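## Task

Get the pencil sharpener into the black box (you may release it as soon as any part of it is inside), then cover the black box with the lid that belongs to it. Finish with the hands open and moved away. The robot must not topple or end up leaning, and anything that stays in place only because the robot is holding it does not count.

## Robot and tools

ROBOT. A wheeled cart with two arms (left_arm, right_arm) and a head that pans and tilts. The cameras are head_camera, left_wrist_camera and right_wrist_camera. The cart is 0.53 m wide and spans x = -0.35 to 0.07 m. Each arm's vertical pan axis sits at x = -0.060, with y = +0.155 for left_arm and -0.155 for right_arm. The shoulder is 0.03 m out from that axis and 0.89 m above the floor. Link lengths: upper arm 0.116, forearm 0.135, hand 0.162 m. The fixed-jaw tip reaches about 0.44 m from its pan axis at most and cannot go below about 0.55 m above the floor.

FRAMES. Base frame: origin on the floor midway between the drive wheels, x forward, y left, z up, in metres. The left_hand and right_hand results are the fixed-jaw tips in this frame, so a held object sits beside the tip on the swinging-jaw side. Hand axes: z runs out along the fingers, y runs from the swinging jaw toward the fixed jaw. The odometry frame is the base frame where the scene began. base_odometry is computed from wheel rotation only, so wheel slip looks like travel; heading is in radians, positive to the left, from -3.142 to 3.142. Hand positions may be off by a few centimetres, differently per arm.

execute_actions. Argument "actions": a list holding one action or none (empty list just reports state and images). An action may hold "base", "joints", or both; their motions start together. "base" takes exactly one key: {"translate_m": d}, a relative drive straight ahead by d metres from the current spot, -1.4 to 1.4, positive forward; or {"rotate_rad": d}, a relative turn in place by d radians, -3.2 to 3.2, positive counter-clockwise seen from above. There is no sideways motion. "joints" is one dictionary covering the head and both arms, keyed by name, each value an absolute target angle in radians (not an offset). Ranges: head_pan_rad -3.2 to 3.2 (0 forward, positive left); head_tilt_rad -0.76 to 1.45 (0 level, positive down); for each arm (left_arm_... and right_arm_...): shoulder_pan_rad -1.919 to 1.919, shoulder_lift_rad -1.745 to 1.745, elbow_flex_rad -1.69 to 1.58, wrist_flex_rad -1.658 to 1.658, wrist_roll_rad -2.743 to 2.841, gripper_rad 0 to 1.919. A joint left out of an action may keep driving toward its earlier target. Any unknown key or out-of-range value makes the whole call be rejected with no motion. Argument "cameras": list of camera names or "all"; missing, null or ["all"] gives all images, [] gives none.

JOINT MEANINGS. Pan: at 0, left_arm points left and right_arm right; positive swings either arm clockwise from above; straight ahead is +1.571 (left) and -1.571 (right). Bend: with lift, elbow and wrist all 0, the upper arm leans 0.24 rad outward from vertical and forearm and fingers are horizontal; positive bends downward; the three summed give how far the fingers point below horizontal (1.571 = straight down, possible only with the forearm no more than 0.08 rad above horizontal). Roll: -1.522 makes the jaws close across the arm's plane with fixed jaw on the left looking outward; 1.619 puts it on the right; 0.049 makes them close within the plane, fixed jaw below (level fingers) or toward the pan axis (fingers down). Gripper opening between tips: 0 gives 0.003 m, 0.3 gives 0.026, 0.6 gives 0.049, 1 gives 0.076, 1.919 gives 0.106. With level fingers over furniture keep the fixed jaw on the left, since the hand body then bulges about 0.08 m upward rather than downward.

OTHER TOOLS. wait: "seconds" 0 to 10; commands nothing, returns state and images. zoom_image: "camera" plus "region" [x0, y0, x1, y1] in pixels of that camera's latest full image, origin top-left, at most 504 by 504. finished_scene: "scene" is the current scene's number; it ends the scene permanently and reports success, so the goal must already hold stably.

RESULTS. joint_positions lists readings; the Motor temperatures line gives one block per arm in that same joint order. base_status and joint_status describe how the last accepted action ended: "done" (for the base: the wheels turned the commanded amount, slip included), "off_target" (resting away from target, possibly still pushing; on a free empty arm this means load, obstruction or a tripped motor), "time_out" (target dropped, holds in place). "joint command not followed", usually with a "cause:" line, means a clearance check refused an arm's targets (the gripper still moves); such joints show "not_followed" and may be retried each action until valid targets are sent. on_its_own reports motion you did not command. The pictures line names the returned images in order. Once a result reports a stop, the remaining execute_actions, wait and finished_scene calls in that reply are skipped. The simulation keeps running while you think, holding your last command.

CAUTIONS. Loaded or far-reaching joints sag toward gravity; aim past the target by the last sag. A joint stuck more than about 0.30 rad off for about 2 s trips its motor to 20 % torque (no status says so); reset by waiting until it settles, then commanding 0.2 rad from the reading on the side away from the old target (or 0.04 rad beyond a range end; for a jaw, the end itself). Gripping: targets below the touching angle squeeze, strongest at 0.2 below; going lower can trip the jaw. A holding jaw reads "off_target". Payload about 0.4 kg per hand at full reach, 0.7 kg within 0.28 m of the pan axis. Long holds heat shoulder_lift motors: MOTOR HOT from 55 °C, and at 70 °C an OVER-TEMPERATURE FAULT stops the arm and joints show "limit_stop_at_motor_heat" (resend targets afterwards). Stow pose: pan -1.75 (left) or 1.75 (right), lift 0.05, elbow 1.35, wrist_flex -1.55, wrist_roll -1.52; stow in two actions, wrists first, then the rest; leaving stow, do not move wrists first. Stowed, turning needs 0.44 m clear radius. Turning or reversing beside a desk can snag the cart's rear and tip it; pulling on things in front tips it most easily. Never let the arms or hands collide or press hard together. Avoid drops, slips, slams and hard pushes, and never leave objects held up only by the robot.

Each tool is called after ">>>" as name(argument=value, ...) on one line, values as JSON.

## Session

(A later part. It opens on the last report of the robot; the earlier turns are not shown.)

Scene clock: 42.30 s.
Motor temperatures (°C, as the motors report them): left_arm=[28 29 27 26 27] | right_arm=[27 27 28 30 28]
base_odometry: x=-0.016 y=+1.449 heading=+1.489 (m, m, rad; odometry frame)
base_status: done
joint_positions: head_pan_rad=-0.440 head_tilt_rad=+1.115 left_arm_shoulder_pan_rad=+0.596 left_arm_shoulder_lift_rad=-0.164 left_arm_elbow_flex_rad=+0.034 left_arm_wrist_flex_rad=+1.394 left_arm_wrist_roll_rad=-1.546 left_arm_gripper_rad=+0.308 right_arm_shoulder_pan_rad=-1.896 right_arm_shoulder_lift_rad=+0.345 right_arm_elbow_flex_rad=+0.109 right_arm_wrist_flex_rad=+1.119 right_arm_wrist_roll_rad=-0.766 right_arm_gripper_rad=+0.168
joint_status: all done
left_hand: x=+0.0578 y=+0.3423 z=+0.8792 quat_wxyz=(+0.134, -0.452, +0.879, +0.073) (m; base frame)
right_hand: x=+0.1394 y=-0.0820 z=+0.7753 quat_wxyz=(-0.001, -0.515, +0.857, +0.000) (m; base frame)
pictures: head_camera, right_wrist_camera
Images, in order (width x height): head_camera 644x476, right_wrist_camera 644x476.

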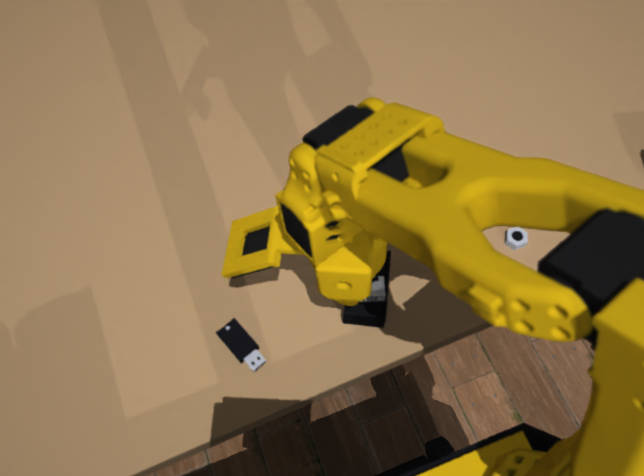

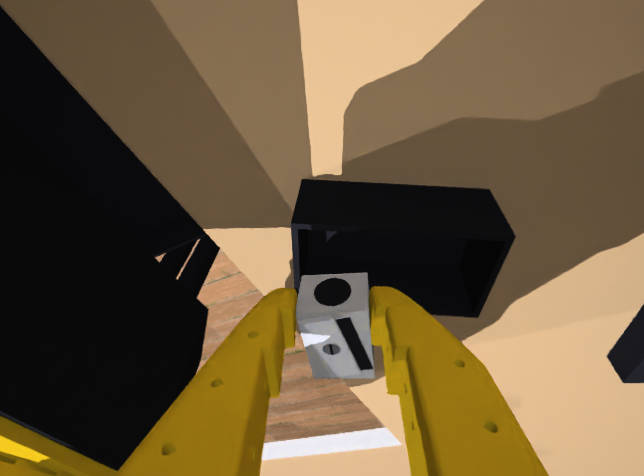

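>>> zoom_image(camera="right_wrist_camera", region=[240, 150, 560, 390])

>>> zoom_image(camera="head_camera", region=[280, 220, 460, 350])

Region (240, 150, 560, 390) of right_wrist_camera's 644x476 image, scaled by 1.575; it fills the top 378 rows of this view, and the rest is white.

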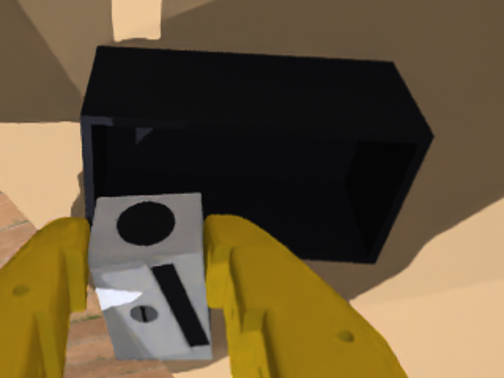

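Region (280, 220, 460, 350) of head_camera's 644x476 image, scaled by 2.800.

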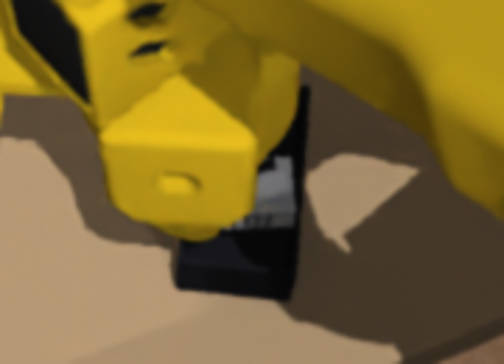

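>>> execute_actions(actions=[{"joints":{"right_arm_shoulder_pan_rad":-1.836,"right_arm_shoulder_lift_rad":0.455,"right_arm_elbow_flex_rad":-0.035,"right_arm_wrist_flex_rad":1.1}}], cameras=["head_camera","right_wrist_camera"])

Scene clock: 44.10 s.
Motor temperatures (°C, as the motors report them): left_arm=[28 29 27 26 27] | right_arm=[27 27 28 30 28]
base_odometry: x=-0.016 y=+1.449 heading=+1.489 (m, m, rad; odometry frame)
base_status: not commanded
joint_positions: head_pan_rad=-0.440 head_tilt_rad=+1.115 left_arm_shoulder_pan_rad=+0.596 left_arm_shoulder_lift_rad=-0.164 left_arm_elbow_flex_rad=+0.034 left_arm_wrist_flex_rad=+1.394 left_arm_wrist_roll_rad=-1.546 left_arm_gripper_rad=+0.308 right_arm_shoulder_pan_rad=-1.844 right_arm_shoulder_lift_rad=+0.462 right_arm_elbow_flex_rad=+0.000 right_arm_wrist_flex_rad=+1.105 right_arm_wrist_roll_rad=-0.766 right_arm_gripper_rad=+0.168
joint_status: all done
left_hand: x=+0.0578 y=+0.3423 z=+0.8792 quat_wxyz=(+0.134, -0.452, +0.879, +0.073) (m; base frame)
right_hand: x=+0.1539 y=-0.0894 z=+0.7662 quat_wxyz=(+0.002, -0.492, +0.870, +0.000) (m; base frame)
pictures: head_camera, right_wrist_camera
Images, in order (width x height): head_camera 644x476, right_wrist_camera 644x476.

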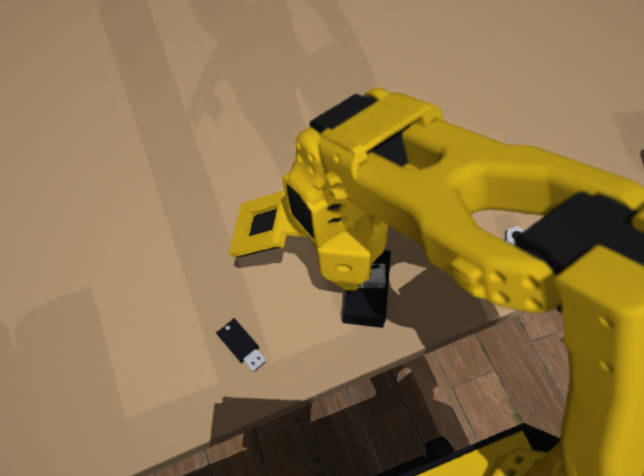

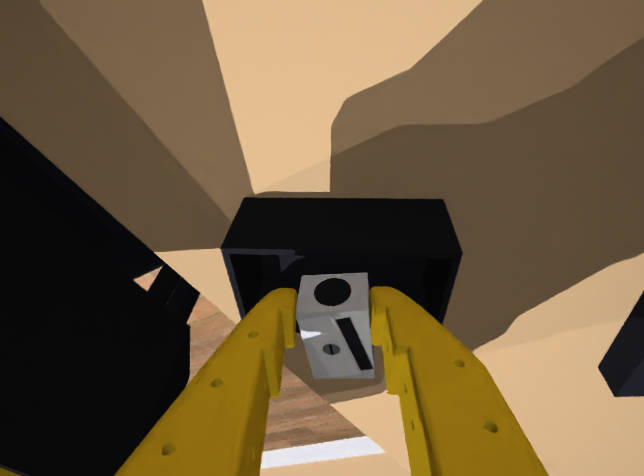

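>>> zoom_image(camera="head_camera", region=[310, 230, 430, 340])

Region (310, 230, 430, 340) of head_camera's 644x476 image, scaled by 4.200; it fills the top 462 rows of this view, and the rest is white.

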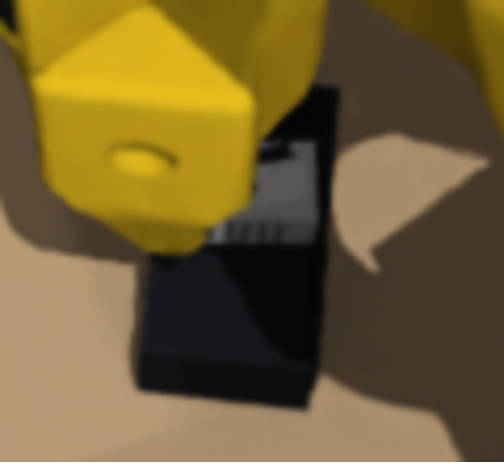

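>>> execute_actions(actions=[{"joints":{"right_arm_shoulder_lift_rad":0.498,"right_arm_elbow_flex_rad":0.012,"right_arm_wrist_flex_rad":1.048}}], cameras=["head_camera","right_wrist_camera"])

>>> zoom_image(camera="head_camera", region=[310, 230, 430, 340])

>>> zoom_image(camera="right_wrist_camera", region=[200, 180, 500, 400])

Scene clock: 45.40 s.
Motor temperatures (°C, as the motors report them): left_arm=[28 29 27 26 27] | right_arm=[27 27 28 30 28]
base_odometry: x=-0.016 y=+1.449 heading=+1.489 (m, m, rad; odometry frame)
base_status: not commanded
joint_positions: head_pan_rad=-0.440 head_tilt_rad=+1.115 left_arm_shoulder_pan_rad=+0.596 left_arm_shoulder_lift_rad=-0.164 left_arm_elbow_flex_rad=+0.034 left_arm_wrist_flex_rad=+1.394 left_arm_wrist_roll_rad=-1.546 left_arm_gripper_rad=+0.308 right_arm_shoulder_pan_rad=-1.844 right_arm_shoulder_lift_rad=+0.507 right_arm_elbow_flex_rad=+0.013 right_arm_wrist_flex_rad=+1.054 right_arm_wrist_roll_rad=-0.766 right_arm_gripper_rad=+0.168
joint_status: all done
left_hand: x=+0.0578 y=+0.3423 z=+0.8792 quat_wxyz=(+0.134, -0.452, +0.879, +0.073) (m; base frame)
right_hand: x=+0.1534 y=-0.0895 z=+0.7559 quat_wxyz=(-0.001, -0.492, +0.870, +0.000) (m; base frame)
pictures: head_camera, right_wrist_camera
Images, in order (width x height): head_camera 644x476, right_wrist_camera 644x476.

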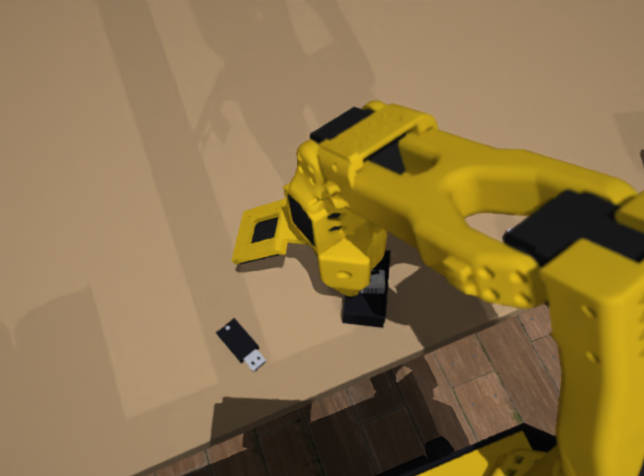

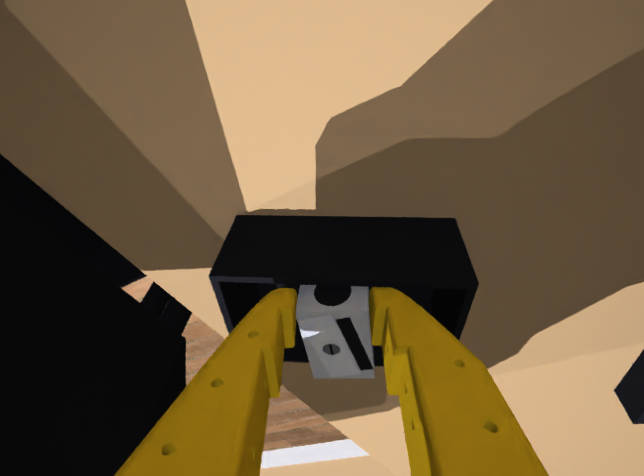

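Region (310, 230, 430, 340) of head_camera's 644x476 image, scaled by 4.200; it fills the top 462 rows of this view, and the rest is white.

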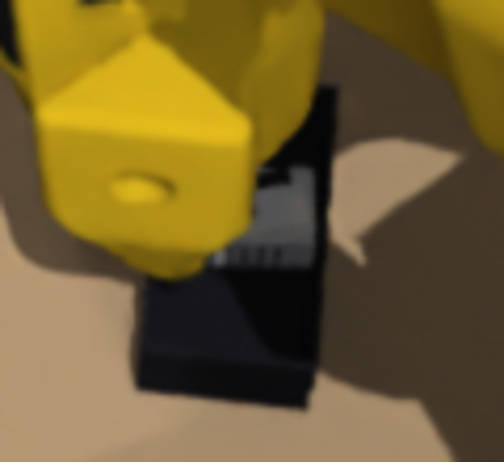

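Region (200, 180, 500, 400) of right_wrist_camera's 644x476 image, scaled by 1.680; it fills the top 370 rows of this view, and the rest is white.

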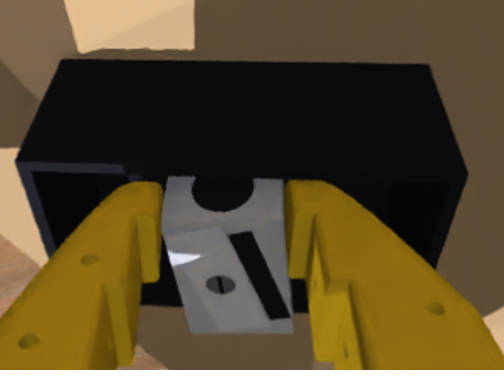

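>>> execute_actions(actions=[{"joints":{"right_arm_shoulder_lift_rad":0.55,"right_arm_elbow_flex_rad":0.022,"right_arm_wrist_flex_rad":0.985}}], cameras=["right_wrist_camera"])

Scene clock: 46.13 s.
Motor temperatures (°C, as the motors report them): left_arm=[28 29 27 26 27] | right_arm=[27 27 28 30 28]
base_odometry: x=-0.016 y=+1.449 heading=+1.489 (m, m, rad; odometry frame)
base_status: not commanded
joint_positions: head_pan_rad=-0.440 head_tilt_rad=+1.115 left_arm_shoulder_pan_rad=+0.596 left_arm_shoulder_lift_rad=-0.164 left_arm_elbow_flex_rad=+0.034 left_arm_wrist_flex_rad=+1.394 left_arm_wrist_roll_rad=-1.546 left_arm_gripper_rad=+0.308 right_arm_shoulder_pan_rad=-1.844 right_arm_shoulder_lift_rad=+0.523 right_arm_elbow_flex_rad=+0.017 right_arm_wrist_flex_rad=+1.024 right_arm_wrist_roll_rad=-0.766 right_arm_gripper_rad=+0.167
joint_status: right_arm_wrist_flex_rad off_target (ended at +1.024, target +0.985); the others done
left_hand: x=+0.0578 y=+0.3423 z=+0.8792 quat_wxyz=(+0.134, -0.452, +0.879, +0.073) (m; base frame)
right_hand: x=+0.1549 y=-0.0891 z=+0.7520 quat_wxyz=(+0.003, -0.492, +0.870, -0.001) (m; base frame)
pictures: right_wrist_camera
Images, in order (width x height): right_wrist_camera 644x476.

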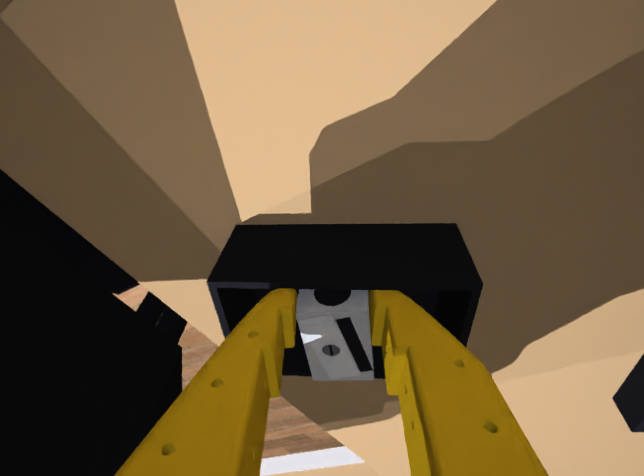

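>>> execute_actions(actions=[{"joints":{"right_arm_shoulder_lift_rad":0.51,"right_arm_wrist_flex_rad":1.04,"right_arm_gripper_rad":0.27}}], cameras=["right_wrist_camera"])

Scene clock: 46.97 s.
Motor temperatures (°C, as the motors report them): left_arm=[28 29 27 26 27] | right_arm=[27 27 28 30 28]
base_odometry: x=-0.016 y=+1.449 heading=+1.489 (m, m, rad; odometry frame)
base_status: not commanded
joint_positions: head_pan_rad=-0.440 head_tilt_rad=+1.115 left_arm_shoulder_pan_rad=+0.596 left_arm_shoulder_lift_rad=-0.164 left_arm_elbow_flex_rad=+0.034 left_arm_wrist_flex_rad=+1.394 left_arm_wrist_roll_rad=-1.546 left_arm_gripper_rad=+0.308 right_arm_shoulder_pan_rad=-1.844 right_arm_shoulder_lift_rad=+0.519 right_arm_elbow_flex_rad=+0.022 right_arm_wrist_flex_rad=+1.035 right_arm_wrist_roll_rad=-0.766 right_arm_gripper_rad=+0.259
joint_status: all done
left_hand: x=+0.0578 y=+0.3423 z=+0.8792 quat_wxyz=(+0.134, -0.452, +0.879, +0.073) (m; base frame)
right_hand: x=+0.1528 y=-0.0897 z=+0.7524 quat_wxyz=(-0.002, -0.492, +0.870, +0.001) (m; base frame)
pictures: right_wrist_camera
Images, in order (width x height): right_wrist_camera 644x476.

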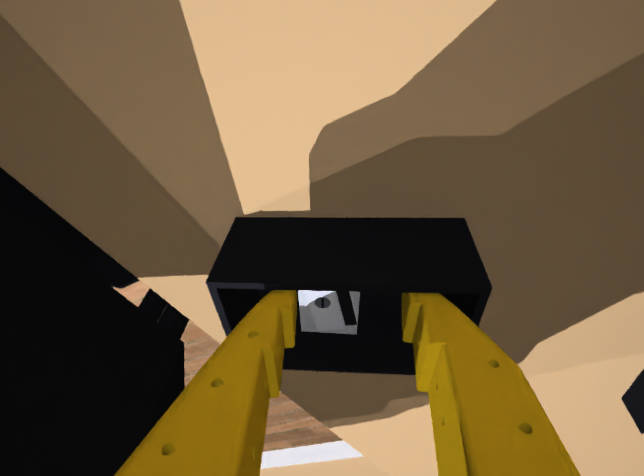

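>>> execute_actions(actions=[{"joints":{"right_arm_shoulder_lift_rad":0.36,"right_arm_wrist_flex_rad":1.15}}], cameras=["right_wrist_camera"])

>>> execute_actions(actions=[{"base":{"translate_m":0.02},"joints":{"right_arm_shoulder_pan_rad":-1.44,"right_arm_wrist_roll_rad":-0.19,"right_arm_shoulder_lift_rad":0.68,"right_arm_elbow_flex_rad":-0.66,"right_arm_wrist_flex_rad":1.5,"right_arm_gripper_rad":0.72}}], cameras=["head_camera","right_wrist_camera"])

Scene clock: 48.63 s.
Motor temperatures (°C, as the motors report them): left_arm=[28 29 27 26 27] | right_arm=[27 27 28 30 28]
base_odometry: x=-0.016 y=+1.449 heading=+1.489 (m, m, rad; odometry frame)
base_status: not commanded
joint_positions: head_pan_rad=-0.440 head_tilt_rad=+1.115 left_arm_shoulder_pan_rad=+0.596 left_arm_shoulder_lift_rad=-0.164 left_arm_elbow_flex_rad=+0.034 left_arm_wrist_flex_rad=+1.394 left_arm_wrist_roll_rad=-1.546 left_arm_gripper_rad=+0.308 right_arm_shoulder_pan_rad=-1.844 right_arm_shoulder_lift_rad=+0.413 right_arm_elbow_flex_rad=+0.022 right_arm_wrist_flex_rad=+1.142 right_arm_wrist_roll_rad=-0.766 right_arm_gripper_rad=+0.260
joint_status: all done
left_hand: x=+0.0578 y=+0.3423 z=+0.8792 quat_wxyz=(+0.134, -0.452, +0.879, +0.073) (m; base frame)
right_hand: x=+0.1496 y=-0.0906 z=+0.7733 quat_wxyz=(-0.003, -0.492, +0.870, +0.001) (m; base frame)
pictures: right_wrist_camera
Images, in order (width x height): right_wrist_camera 644x476.

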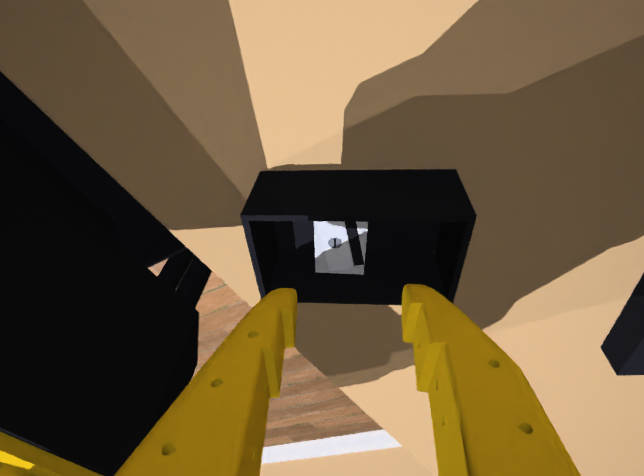

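Scene clock: 49.87 s.
Motor temperatures (°C, as the motors report them): left_arm=[28 29 27 26 27] | right_arm=[27 27 28 30 28]
base_odometry: x=-0.015 y=+1.469 heading=+1.488 (m, m, rad; odometry frame)
base_status: done
joint_positions: head_pan_rad=-0.440 head_tilt_rad=+1.115 left_arm_shoulder_pan_rad=+0.596 left_arm_shoulder_lift_rad=-0.164 left_arm_elbow_flex_rad=+0.034 left_arm_wrist_flex_rad=+1.394 left_arm_wrist_roll_rad=-1.546 left_arm_gripper_rad=+0.308 right_arm_shoulder_pan_rad=-1.447 right_arm_shoulder_lift_rad=+0.692 right_arm_elbow_flex_rad=-0.622 right_arm_wrist_flex_rad=+1.495 right_arm_wrist_roll_rad=-0.198 right_arm_gripper_rad=+0.710
joint_status: all done
left_hand: x=+0.0578 y=+0.3423 z=+0.8792 quat_wxyz=(+0.134, -0.452, +0.879, +0.073) (m; base frame)
right_hand: x=+0.1903 y=-0.1846 z=+0.7980 quat_wxyz=(+0.002, -0.565, +0.825, -0.002) (m; base frame)
pictures: head_camera, right_wrist_camera
Images, in order (width x height): head_camera 644x476, right_wrist_camera 644x476.

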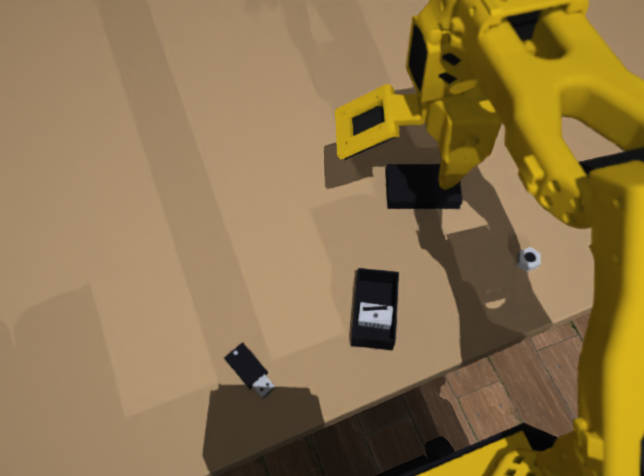

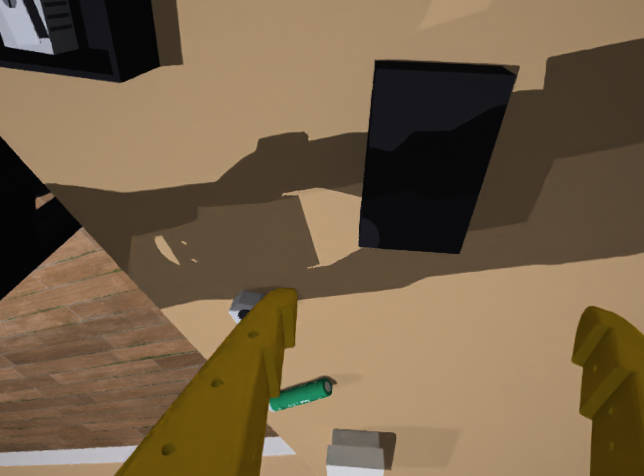

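>>> execute_actions(actions=[{"joints":{"right_arm_shoulder_lift_rad":0.86,"right_arm_wrist_flex_rad":1.30}}], cameras=["right_wrist_camera"])

Scene clock: 50.83 s.
Motor temperatures (°C, as the motors report them): left_arm=[28 29 27 26 27] | right_arm=[27 27 28 30 28]
base_odometry: x=-0.015 y=+1.469 heading=+1.488 (m, m, rad; odometry frame)
base_status: not commanded
joint_positions: head_pan_rad=-0.440 head_tilt_rad=+1.115 left_arm_shoulder_pan_rad=+0.596 left_arm_shoulder_lift_rad=-0.164 left_arm_elbow_flex_rad=+0.034 left_arm_wrist_flex_rad=+1.394 left_arm_wrist_roll_rad=-1.546 left_arm_gripper_rad=+0.308 right_arm_shoulder_pan_rad=-1.447 right_arm_shoulder_lift_rad=+0.873 right_arm_elbow_flex_rad=-0.624 right_arm_wrist_flex_rad=+1.306 right_arm_wrist_roll_rad=-0.198 right_arm_gripper_rad=+0.710
joint_status: all done
left_hand: x=+0.0578 y=+0.3423 z=+0.8792 quat_wxyz=(+0.134, -0.452, +0.879, +0.073) (m; base frame)
right_hand: x=+0.1996 y=-0.1858 z=+0.7560 quat_wxyz=(+0.006, -0.565, +0.825, -0.005) (m; base frame)
pictures: right_wrist_camera
Images, in order (width x height): right_wrist_camera 644x476.

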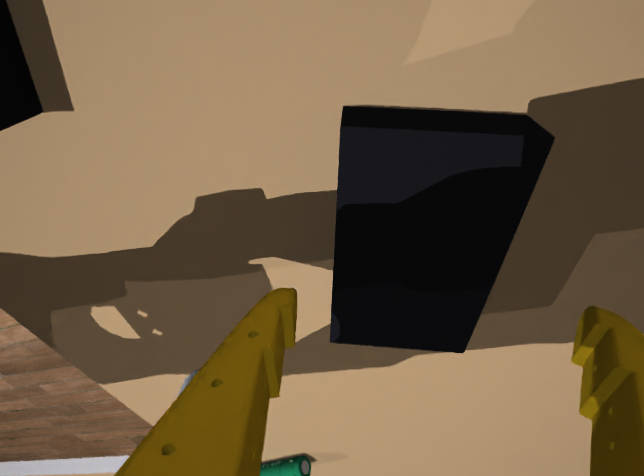

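>>> execute_actions(actions=[{"joints":{"right_arm_shoulder_pan_rad":-1.495,"right_arm_wrist_roll_rad":-0.262,"right_arm_shoulder_lift_rad":0.93,"right_arm_wrist_flex_rad":1.225}}], cameras=["right_wrist_camera"])

Scene clock: 57.80 s.
Motor temperatures (°C, as the motors report them): left_arm=[28 29 27 26 27] | right_arm=[27 27 28 30 28]
base_odometry: x=-0.015 y=+1.469 heading=+1.488 (m, m, rad; odometry frame)
base_status: not commanded
joint_positions: head_pan_rad=-0.440 head_tilt_rad=+1.115 left_arm_shoulder_pan_rad=+0.596 left_arm_shoulder_lift_rad=-0.164 left_arm_elbow_flex_rad=+0.034 left_arm_wrist_flex_rad=+1.394 left_arm_wrist_roll_rad=-1.546 left_arm_gripper_rad=+0.308 right_arm_shoulder_pan_rad=-1.487 right_arm_shoulder_lift_rad=+0.944 right_arm_elbow_flex_rad=-0.625 right_arm_wrist_flex_rad=+1.231 right_arm_wrist_roll_rad=-0.254 right_arm_gripper_rad=+0.710
joint_status: all done
left_hand: x=+0.0578 y=+0.3423 z=+0.8792 quat_wxyz=(+0.134, -0.452, +0.879, +0.073) (m; base frame)
right_hand: x=+0.2028 y=-0.1752 z=+0.7395 quat_wxyz=(+0.008, -0.558, +0.830, -0.007) (m; base frame)
pictures: right_wrist_camera
Images, in order (width x height): right_wrist_camera 644x476.

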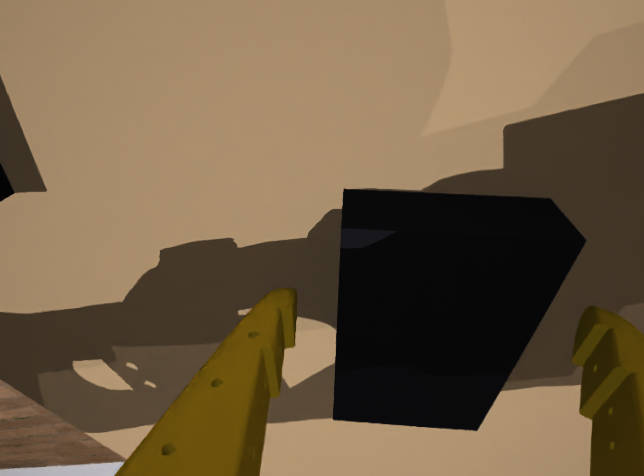

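>>> execute_actions(actions=[{"joints":{"right_arm_gripper_rad":0.33}}], cameras=["right_wrist_camera"])

Scene clock: 58.80 s.
Motor temperatures (°C, as the motors report them): left_arm=[28 29 27 26 27] | right_arm=[27 27 28 30 28]
base_odometry: x=-0.015 y=+1.469 heading=+1.488 (m, m, rad; odometry frame)
base_status: not commanded
joint_positions: head_pan_rad=-0.440 head_tilt_rad=+1.115 left_arm_shoulder_pan_rad=+0.596 left_arm_shoulder_lift_rad=-0.164 left_arm_elbow_flex_rad=+0.034 left_arm_wrist_flex_rad=+1.394 left_arm_wrist_roll_rad=-1.546 left_arm_gripper_rad=+0.308 right_arm_shoulder_pan_rad=-1.487 right_arm_shoulder_lift_rad=+0.944 right_arm_elbow_flex_rad=-0.625 right_arm_wrist_flex_rad=+1.231 right_arm_wrist_roll_rad=-0.254 right_arm_gripper_rad=+0.446
joint_status: right_arm_gripper_rad off_target (ended at +0.446, target +0.330)
left_hand: x=+0.0578 y=+0.3423 z=+0.8792 quat_wxyz=(+0.134, -0.452, +0.879, +0.073) (m; base frame)
right_hand: x=+0.2028 y=-0.1752 z=+0.7395 quat_wxyz=(+0.008, -0.558, +0.830, -0.007) (m; base frame)
pictures: right_wrist_camera
Images, in order (width x height): right_wrist_camera 644x476.

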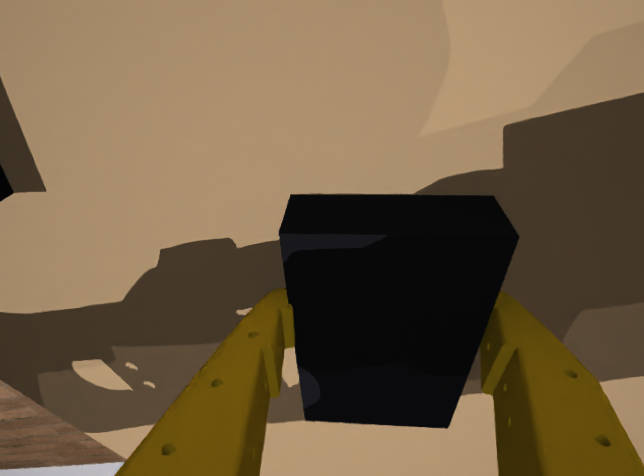

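>>> execute_actions(actions=[{"joints":{"right_arm_gripper_rad":0.28,"right_arm_shoulder_lift_rad":0.78,"right_arm_wrist_flex_rad":1.35}}], cameras=[])

>>> execute_actions(actions=[{"base":{"translate_m":-0.02},"joints":{"right_arm_shoulder_pan_rad":-1.847,"right_arm_wrist_roll_rad":-2.347,"right_arm_shoulder_lift_rad":0.425,"right_arm_elbow_flex_rad":-0.092,"right_arm_wrist_flex_rad":1.18}}], cameras=["head_camera","right_wrist_camera"])

Scene clock: 60.23 s.
Motor temperatures (°C, as the motors report them): left_arm=[28 29 27 26 27] | right_arm=[27 27 28 30 28]
base_odometry: x=-0.015 y=+1.469 heading=+1.488 (m, m, rad; odometry frame)
base_status: not commanded
joint_positions: head_pan_rad=-0.440 head_tilt_rad=+1.115 left_arm_shoulder_pan_rad=+0.596 left_arm_shoulder_lift_rad=-0.164 left_arm_elbow_flex_rad=+0.034 left_arm_wrist_flex_rad=+1.394 left_arm_wrist_roll_rad=-1.546 left_arm_gripper_rad=+0.308 right_arm_shoulder_pan_rad=-1.487 right_arm_shoulder_lift_rad=+0.844 right_arm_elbow_flex_rad=-0.627 right_arm_wrist_flex_rad=+1.343 right_arm_wrist_roll_rad=-0.254 right_arm_gripper_rad=+0.440
joint_status: right_arm_gripper_rad off_target (ended at +0.440, target +0.280); the others done
left_hand: x=+0.0578 y=+0.3423 z=+0.8792 quat_wxyz=(+0.134, -0.452, +0.879, +0.073) (m; base frame)
right_hand: x=+0.1994 y=-0.1749 z=+0.7633 quat_wxyz=(+0.004, -0.558, +0.830, -0.003) (m; base frame)
pictures: none
No camera images: the call's "cameras" was empty. Leave "cameras" out to get every camera's image.

Scene clock: 62.60 s.
Motor temperatures (°C, as the motors report them): left_arm=[28 29 27 26 27] | right_arm=[27 27 28 30 28]
base_odometry: x=-0.017 y=+1.449 heading=+1.488 (m, m, rad; odometry frame)
base_status: done
joint_positions: head_pan_rad=-0.440 head_tilt_rad=+1.115 left_arm_shoulder_pan_rad=+0.596 left_arm_shoulder_lift_rad=-0.164 left_arm_elbow_flex_rad=+0.034 left_arm_wrist_flex_rad=+1.394 left_arm_wrist_roll_rad=-1.546 left_arm_gripper_rad=+0.308 right_arm_shoulder_pan_rad=-1.840 right_arm_shoulder_lift_rad=+0.480 right_arm_elbow_flex_rad=-0.090 right_arm_wrist_flex_rad=+1.185 right_arm_wrist_roll_rad=-2.340 right_arm_gripper_rad=+0.440
joint_status: all done
left_hand: x=+0.0578 y=+0.3423 z=+0.8792 quat_wxyz=(+0.134, -0.452, +0.879, +0.073) (m; base frame)
right_hand: x=+0.1689 y=-0.0864 z=+0.7738 quat_wxyz=(-0.002, +0.271, +0.963, -0.001) (m; base frame)
pictures: head_camera, right_wrist_camera
Images, in order (width x height): head_camera 644x476, right_wrist_camera 644x476.

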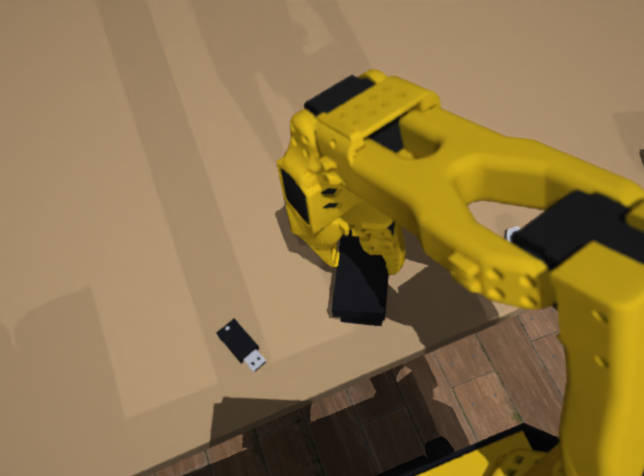

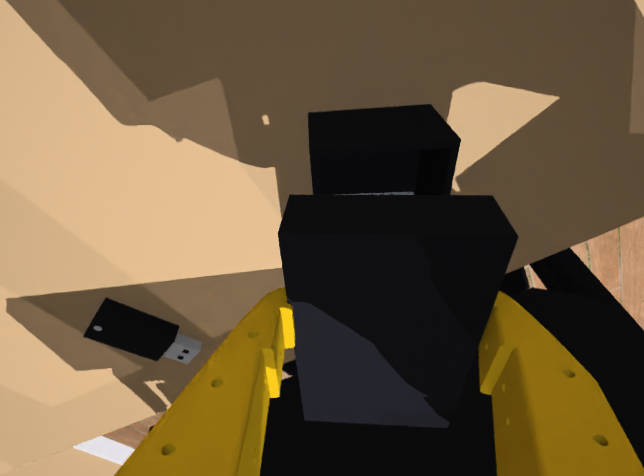

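>>> zoom_image(camera="right_wrist_camera", region=[260, 80, 540, 260])

>>> zoom_image(camera="head_camera", region=[300, 230, 420, 340])

Region (260, 80, 540, 260) of right_wrist_camera's 644x476 image, scaled by 1.800; it fills the top 324 rows of this view, and the rest is white.

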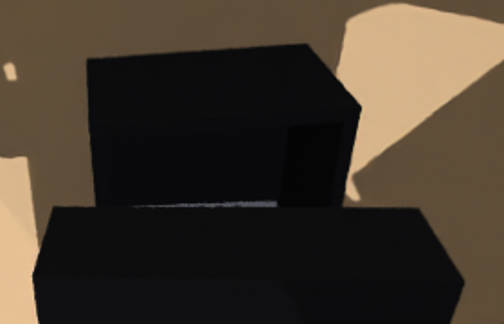

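Region (300, 230, 420, 340) of head_camera's 644x476 image, scaled by 4.200; it fills the top 462 rows of this view, and the rest is white.

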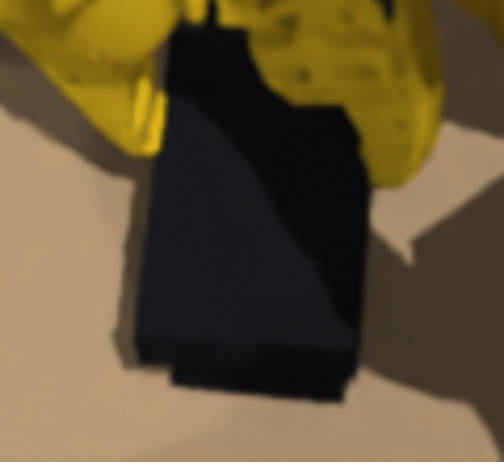

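>>> execute_actions(actions=[{"joints":{"right_arm_shoulder_pan_rad":-1.813,"right_arm_wrist_roll_rad":-2.252,"right_arm_shoulder_lift_rad":0.536,"right_arm_elbow_flex_rad":-0.175,"right_arm_wrist_flex_rad":1.163}}], cameras=["head_camera","right_wrist_camera"])

>>> zoom_image(camera="right_wrist_camera", region=[260, 80, 540, 260])

>>> zoom_image(camera="head_camera", region=[300, 230, 420, 340])

Scene clock: 64.13 s.
Motor temperatures (°C, as the motors report them): left_arm=[28 29 27 26 27] | right_arm=[27 27 28 30 28]
base_odometry: x=-0.017 y=+1.449 heading=+1.488 (m, m, rad; odometry frame)
base_status: not commanded
joint_positions: head_pan_rad=-0.440 head_tilt_rad=+1.115 left_arm_shoulder_pan_rad=+0.596 left_arm_shoulder_lift_rad=-0.164 left_arm_elbow_flex_rad=+0.034 left_arm_wrist_flex_rad=+1.394 left_arm_wrist_roll_rad=-1.546 left_arm_gripper_rad=+0.308 right_arm_shoulder_pan_rad=-1.821 right_arm_shoulder_lift_rad=+0.545 right_arm_elbow_flex_rad=-0.139 right_arm_wrist_flex_rad=+1.170 right_arm_wrist_roll_rad=-2.260 right_arm_gripper_rad=+0.440
joint_status: all done
left_hand: x=+0.0578 y=+0.3423 z=+0.8792 quat_wxyz=(+0.134, -0.452, +0.879, +0.073) (m; base frame)
right_hand: x=+0.1741 y=-0.0891 z=+0.7667 quat_wxyz=(-0.002, +0.241, +0.970, -0.001) (m; base frame)
pictures: head_camera, right_wrist_camera
Images, in order (width x height): head_camera 644x476, right_wrist_camera 644x476.

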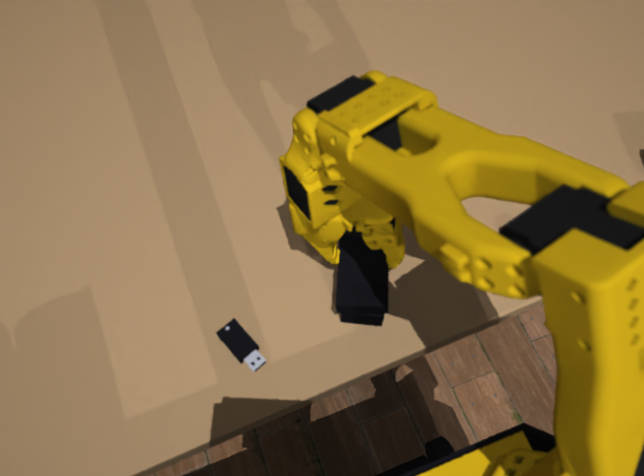

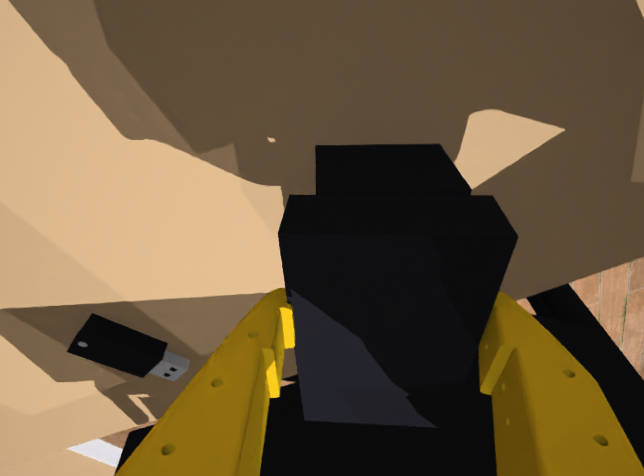

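Region (260, 80, 540, 260) of right_wrist_camera's 644x476 image, scaled by 1.800; it fills the top 324 rows of this view, and the rest is white.

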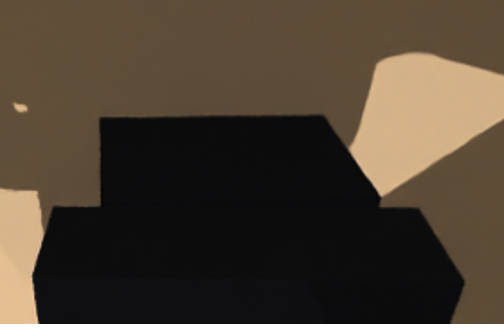

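Region (300, 230, 420, 340) of head_camera's 644x476 image, scaled by 4.200; it fills the top 462 rows of this view, and the rest is white.

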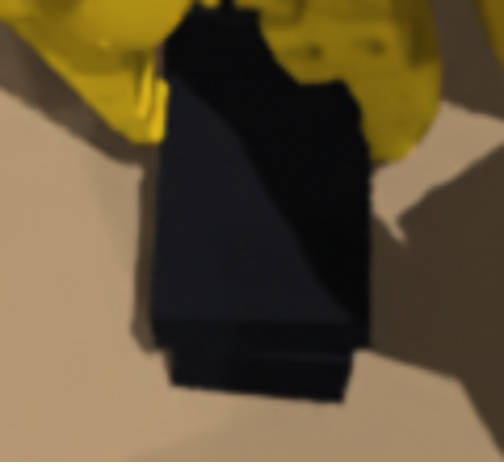

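>>> execute_actions(actions=[{"joints":{"right_arm_wrist_roll_rad":-2.316,"right_arm_shoulder_lift_rad":0.545,"right_arm_elbow_flex_rad":-0.113,"right_arm_wrist_flex_rad":1.128}}], cameras=["head_camera","right_wrist_camera"])

>>> zoom_image(camera="right_wrist_camera", region=[260, 80, 540, 260])

>>> zoom_image(camera="head_camera", region=[300, 230, 420, 340])

Scene clock: 66.50 s.
Motor temperatures (°C, as the motors report them): left_arm=[28 29 27 26 27] | right_arm=[27 27 29 30 28]
base_odometry: x=-0.017 y=+1.449 heading=+1.488 (m, m, rad; odometry frame)
base_status: not commanded
joint_positions: head_pan_rad=-0.440 head_tilt_rad=+1.115 left_arm_shoulder_pan_rad=+0.596 left_arm_shoulder_lift_rad=-0.164 left_arm_elbow_flex_rad=+0.034 left_arm_wrist_flex_rad=+1.394 left_arm_wrist_roll_rad=-1.546 left_arm_gripper_rad=+0.308 right_arm_shoulder_pan_rad=-1.821 right_arm_shoulder_lift_rad=+0.554 right_arm_elbow_flex_rad=-0.113 right_arm_wrist_flex_rad=+1.134 right_arm_wrist_roll_rad=-2.308 right_arm_gripper_rad=+0.440
joint_status: all done
left_hand: x=+0.0578 y=+0.3423 z=+0.8792 quat_wxyz=(+0.134, -0.452, +0.879, +0.073) (m; base frame)
right_hand: x=+0.1734 y=-0.0896 z=+0.7616 quat_wxyz=(-0.002, +0.264, +0.964, -0.001) (m; base frame)
pictures: head_camera, right_wrist_camera
Images, in order (width x height): head_camera 644x476, right_wrist_camera 644x476.

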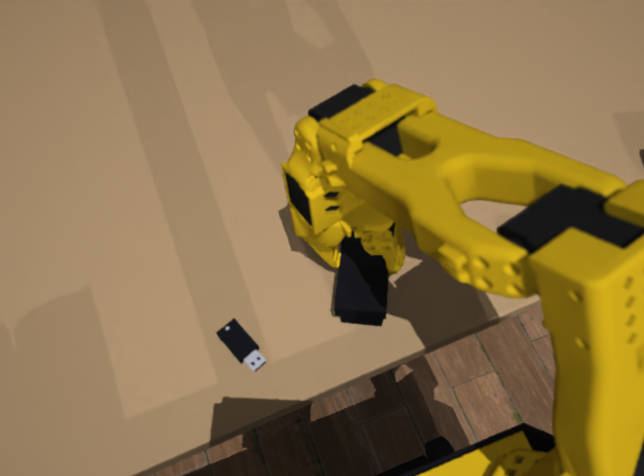

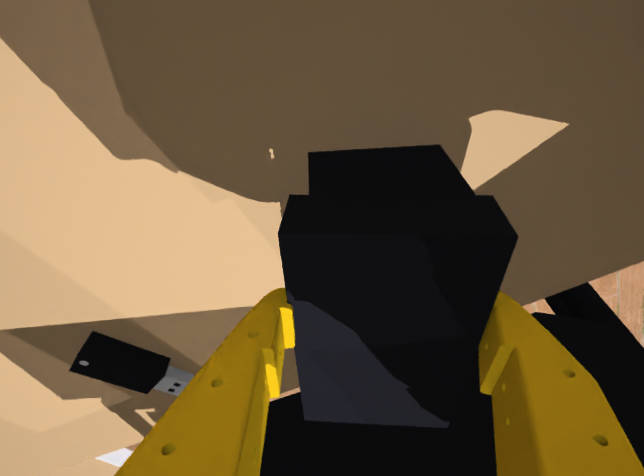

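Region (260, 80, 540, 260) of right_wrist_camera's 644x476 image, scaled by 1.800; it fills the top 324 rows of this view, and the rest is white.

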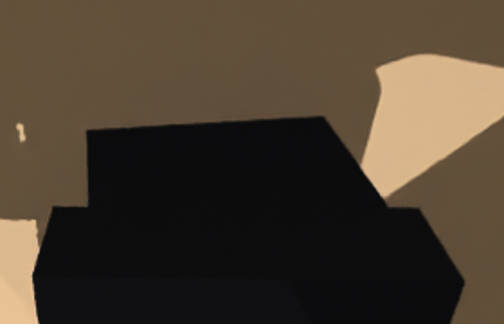

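Region (300, 230, 420, 340) of head_camera's 644x476 image, scaled by 4.200; it fills the top 462 rows of this view, and the rest is white.

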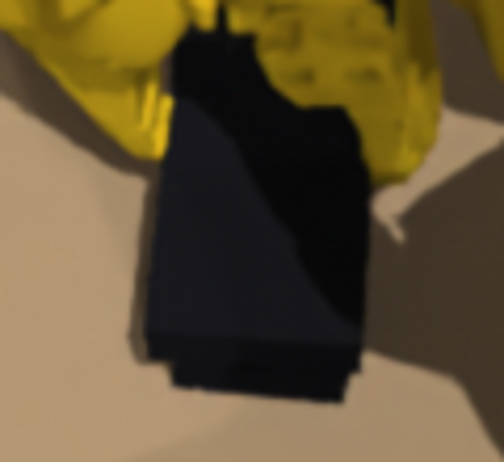

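>>> execute_actions(actions=[{"joints":{"right_arm_shoulder_pan_rad":-1.808}}], cameras=[])

>>> execute_actions(actions=[{"joints":{"right_arm_shoulder_lift_rad":0.584,"right_arm_elbow_flex_rad":-0.091,"right_arm_wrist_flex_rad":1.068}}], cameras=["head_camera","right_wrist_camera"])

>>> zoom_image(camera="head_camera", region=[300, 230, 420, 340])

Scene clock: 67.40 s.
Motor temperatures (°C, as the motors report them): left_arm=[28 29 27 26 27] | right_arm=[27 27 29 30 28]
base_odometry: x=-0.017 y=+1.449 heading=+1.488 (m, m, rad; odometry frame)
base_status: not commanded
joint_positions: head_pan_rad=-0.440 head_tilt_rad=+1.115 left_arm_shoulder_pan_rad=+0.596 left_arm_shoulder_lift_rad=-0.164 left_arm_elbow_flex_rad=+0.034 left_arm_wrist_flex_rad=+1.394 left_arm_wrist_roll_rad=-1.546 left_arm_gripper_rad=+0.308 right_arm_shoulder_pan_rad=-1.817 right_arm_shoulder_lift_rad=+0.554 right_arm_elbow_flex_rad=-0.113 right_arm_wrist_flex_rad=+1.134 right_arm_wrist_roll_rad=-2.308 right_arm_gripper_rad=+0.440
joint_status: all done
left_hand: x=+0.0578 y=+0.3423 z=+0.8792 quat_wxyz=(+0.134, -0.452, +0.879, +0.073) (m; base frame)
right_hand: x=+0.1737 y=-0.0906 z=+0.7616 quat_wxyz=(-0.002, +0.267, +0.964, -0.001) (m; base frame)
pictures: none
No camera images: the call's "cameras" was empty. Leave "cameras" out to get every camera's image.

Scene clock: 68.07 s.
Motor temperatures (°C, as the motors report them): left_arm=[28 29 27 26 27] | right_arm=[27 27 29 30 28]
base_odometry: x=-0.017 y=+1.449 heading=+1.488 (m, m, rad; odometry frame)
base_status: not commanded
joint_positions: head_pan_rad=-0.440 head_tilt_rad=+1.115 left_arm_shoulder_pan_rad=+0.596 left_arm_shoulder_lift_rad=-0.164 left_arm_elbow_flex_rad=+0.034 left_arm_wrist_flex_rad=+1.394 left_arm_wrist_roll_rad=-1.546 left_arm_gripper_rad=+0.308 right_arm_shoulder_pan_rad=-1.817 right_arm_shoulder_lift_rad=+0.592 right_arm_elbow_flex_rad=-0.092 right_arm_wrist_flex_rad=+1.074 right_arm_wrist_roll_rad=-2.308 right_arm_gripper_rad=+0.440
joint_status: all done
left_hand: x=+0.0578 y=+0.3423 z=+0.8792 quat_wxyz=(+0.134, -0.452, +0.879, +0.073) (m; base frame)
right_hand: x=+0.1734 y=-0.0907 z=+0.7510 quat_wxyz=(-0.002, +0.267, +0.964, -0.001) (m; base frame)
pictures: head_camera, right_wrist_camera
Images, in order (width x height): head_camera 644x476, right_wrist_camera 644x476.

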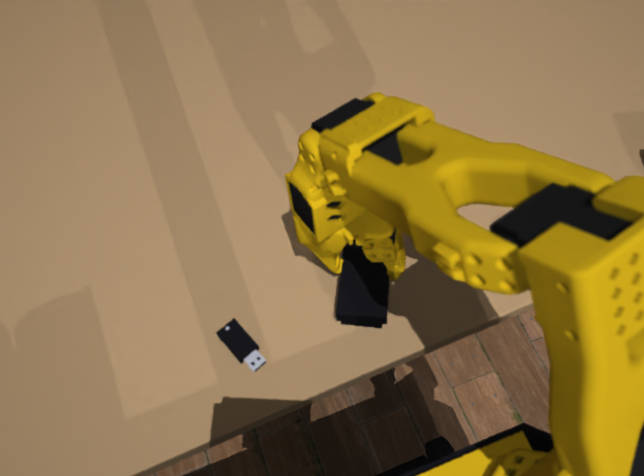

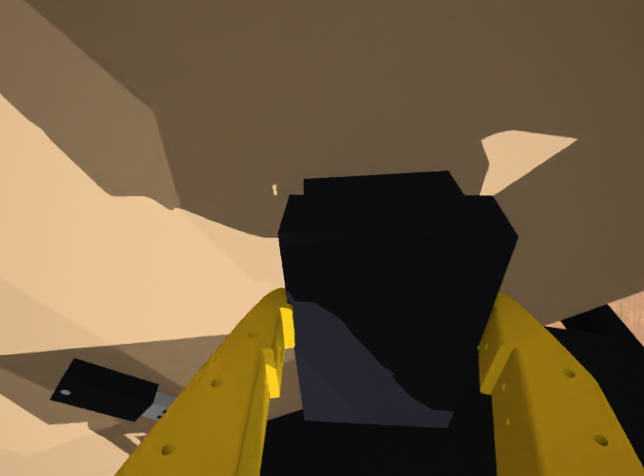

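Region (300, 230, 420, 340) of head_camera's 644x476 image, scaled by 4.200; it fills the top 462 rows of this view, and the rest is white.

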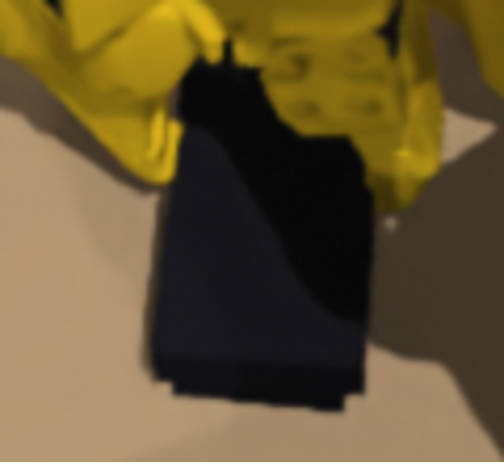

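>>> execute_actions(actions=[{"joints":{"right_arm_shoulder_lift_rad":0.61,"right_arm_wrist_flex_rad":1.045}}], cameras=["right_wrist_camera"])

>>> execute_actions(actions=[{"joints":{"right_arm_gripper_rad":0.62}}], cameras=["head_camera","right_wrist_camera"])

Scene clock: 68.67 s.
Motor temperatures (°C, as the motors report them): left_arm=[28 29 27 26 27] | right_arm=[27 27 29 30 28]
base_odometry: x=-0.017 y=+1.449 heading=+1.488 (m, m, rad; odometry frame)
base_status: not commanded
joint_positions: head_pan_rad=-0.440 head_tilt_rad=+1.115 left_arm_shoulder_pan_rad=+0.596 left_arm_shoulder_lift_rad=-0.164 left_arm_elbow_flex_rad=+0.034 left_arm_wrist_flex_rad=+1.394 left_arm_wrist_roll_rad=-1.546 left_arm_gripper_rad=+0.308 right_arm_shoulder_pan_rad=-1.817 right_arm_shoulder_lift_rad=+0.603 right_arm_elbow_flex_rad=-0.092 right_arm_wrist_flex_rad=+1.064 right_arm_wrist_roll_rad=-2.308 right_arm_gripper_rad=+0.440
joint_status: all done
left_hand: x=+0.0578 y=+0.3423 z=+0.8792 quat_wxyz=(+0.134, -0.452, +0.879, +0.073) (m; base frame)
right_hand: x=+0.1736 y=-0.0907 z=+0.7488 quat_wxyz=(-0.002, +0.267, +0.964, -0.001) (m; base frame)
pictures: right_wrist_camera
Images, in order (width x height): right_wrist_camera 644x476.

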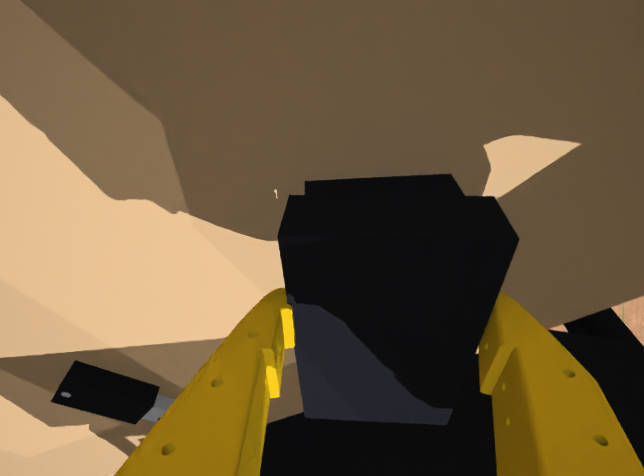

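Scene clock: 69.37 s.
Motor temperatures (°C, as the motors report them): left_arm=[28 29 27 26 27] | right_arm=[27 27 29 30 28]
base_odometry: x=-0.017 y=+1.449 heading=+1.488 (m, m, rad; odometry frame)
base_status: not commanded
joint_positions: head_pan_rad=-0.440 head_tilt_rad=+1.115 left_arm_shoulder_pan_rad=+0.596 left_arm_shoulder_lift_rad=-0.164 left_arm_elbow_flex_rad=+0.034 left_arm_wrist_flex_rad=+1.394 left_arm_wrist_roll_rad=-1.546 left_arm_gripper_rad=+0.308 right_arm_shoulder_pan_rad=-1.817 right_arm_shoulder_lift_rad=+0.618 right_arm_elbow_flex_rad=-0.092 right_arm_wrist_flex_rad=+1.050 right_arm_wrist_roll_rad=-2.308 right_arm_gripper_rad=+0.609
joint_status: all done
left_hand: x=+0.0578 y=+0.3423 z=+0.8792 quat_wxyz=(+0.134, -0.452, +0.879, +0.073) (m; base frame)
right_hand: x=+0.1735 y=-0.0907 z=+0.7456 quat_wxyz=(-0.003, +0.267, +0.964, -0.001) (m; base frame)
pictures: head_camera, right_wrist_camera
Images, in order (width x height): head_camera 644x476, right_wrist_camera 644x476.

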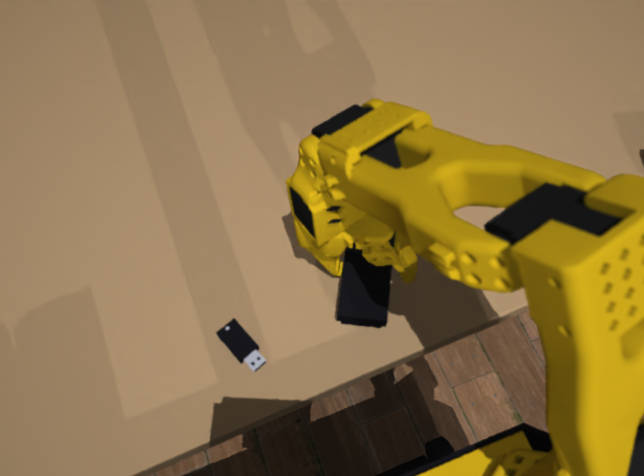

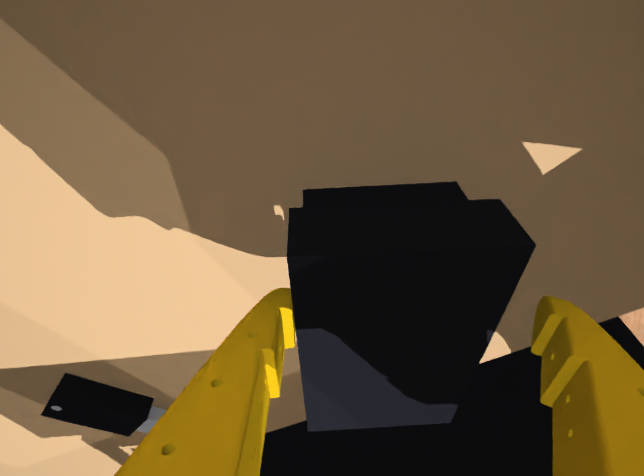

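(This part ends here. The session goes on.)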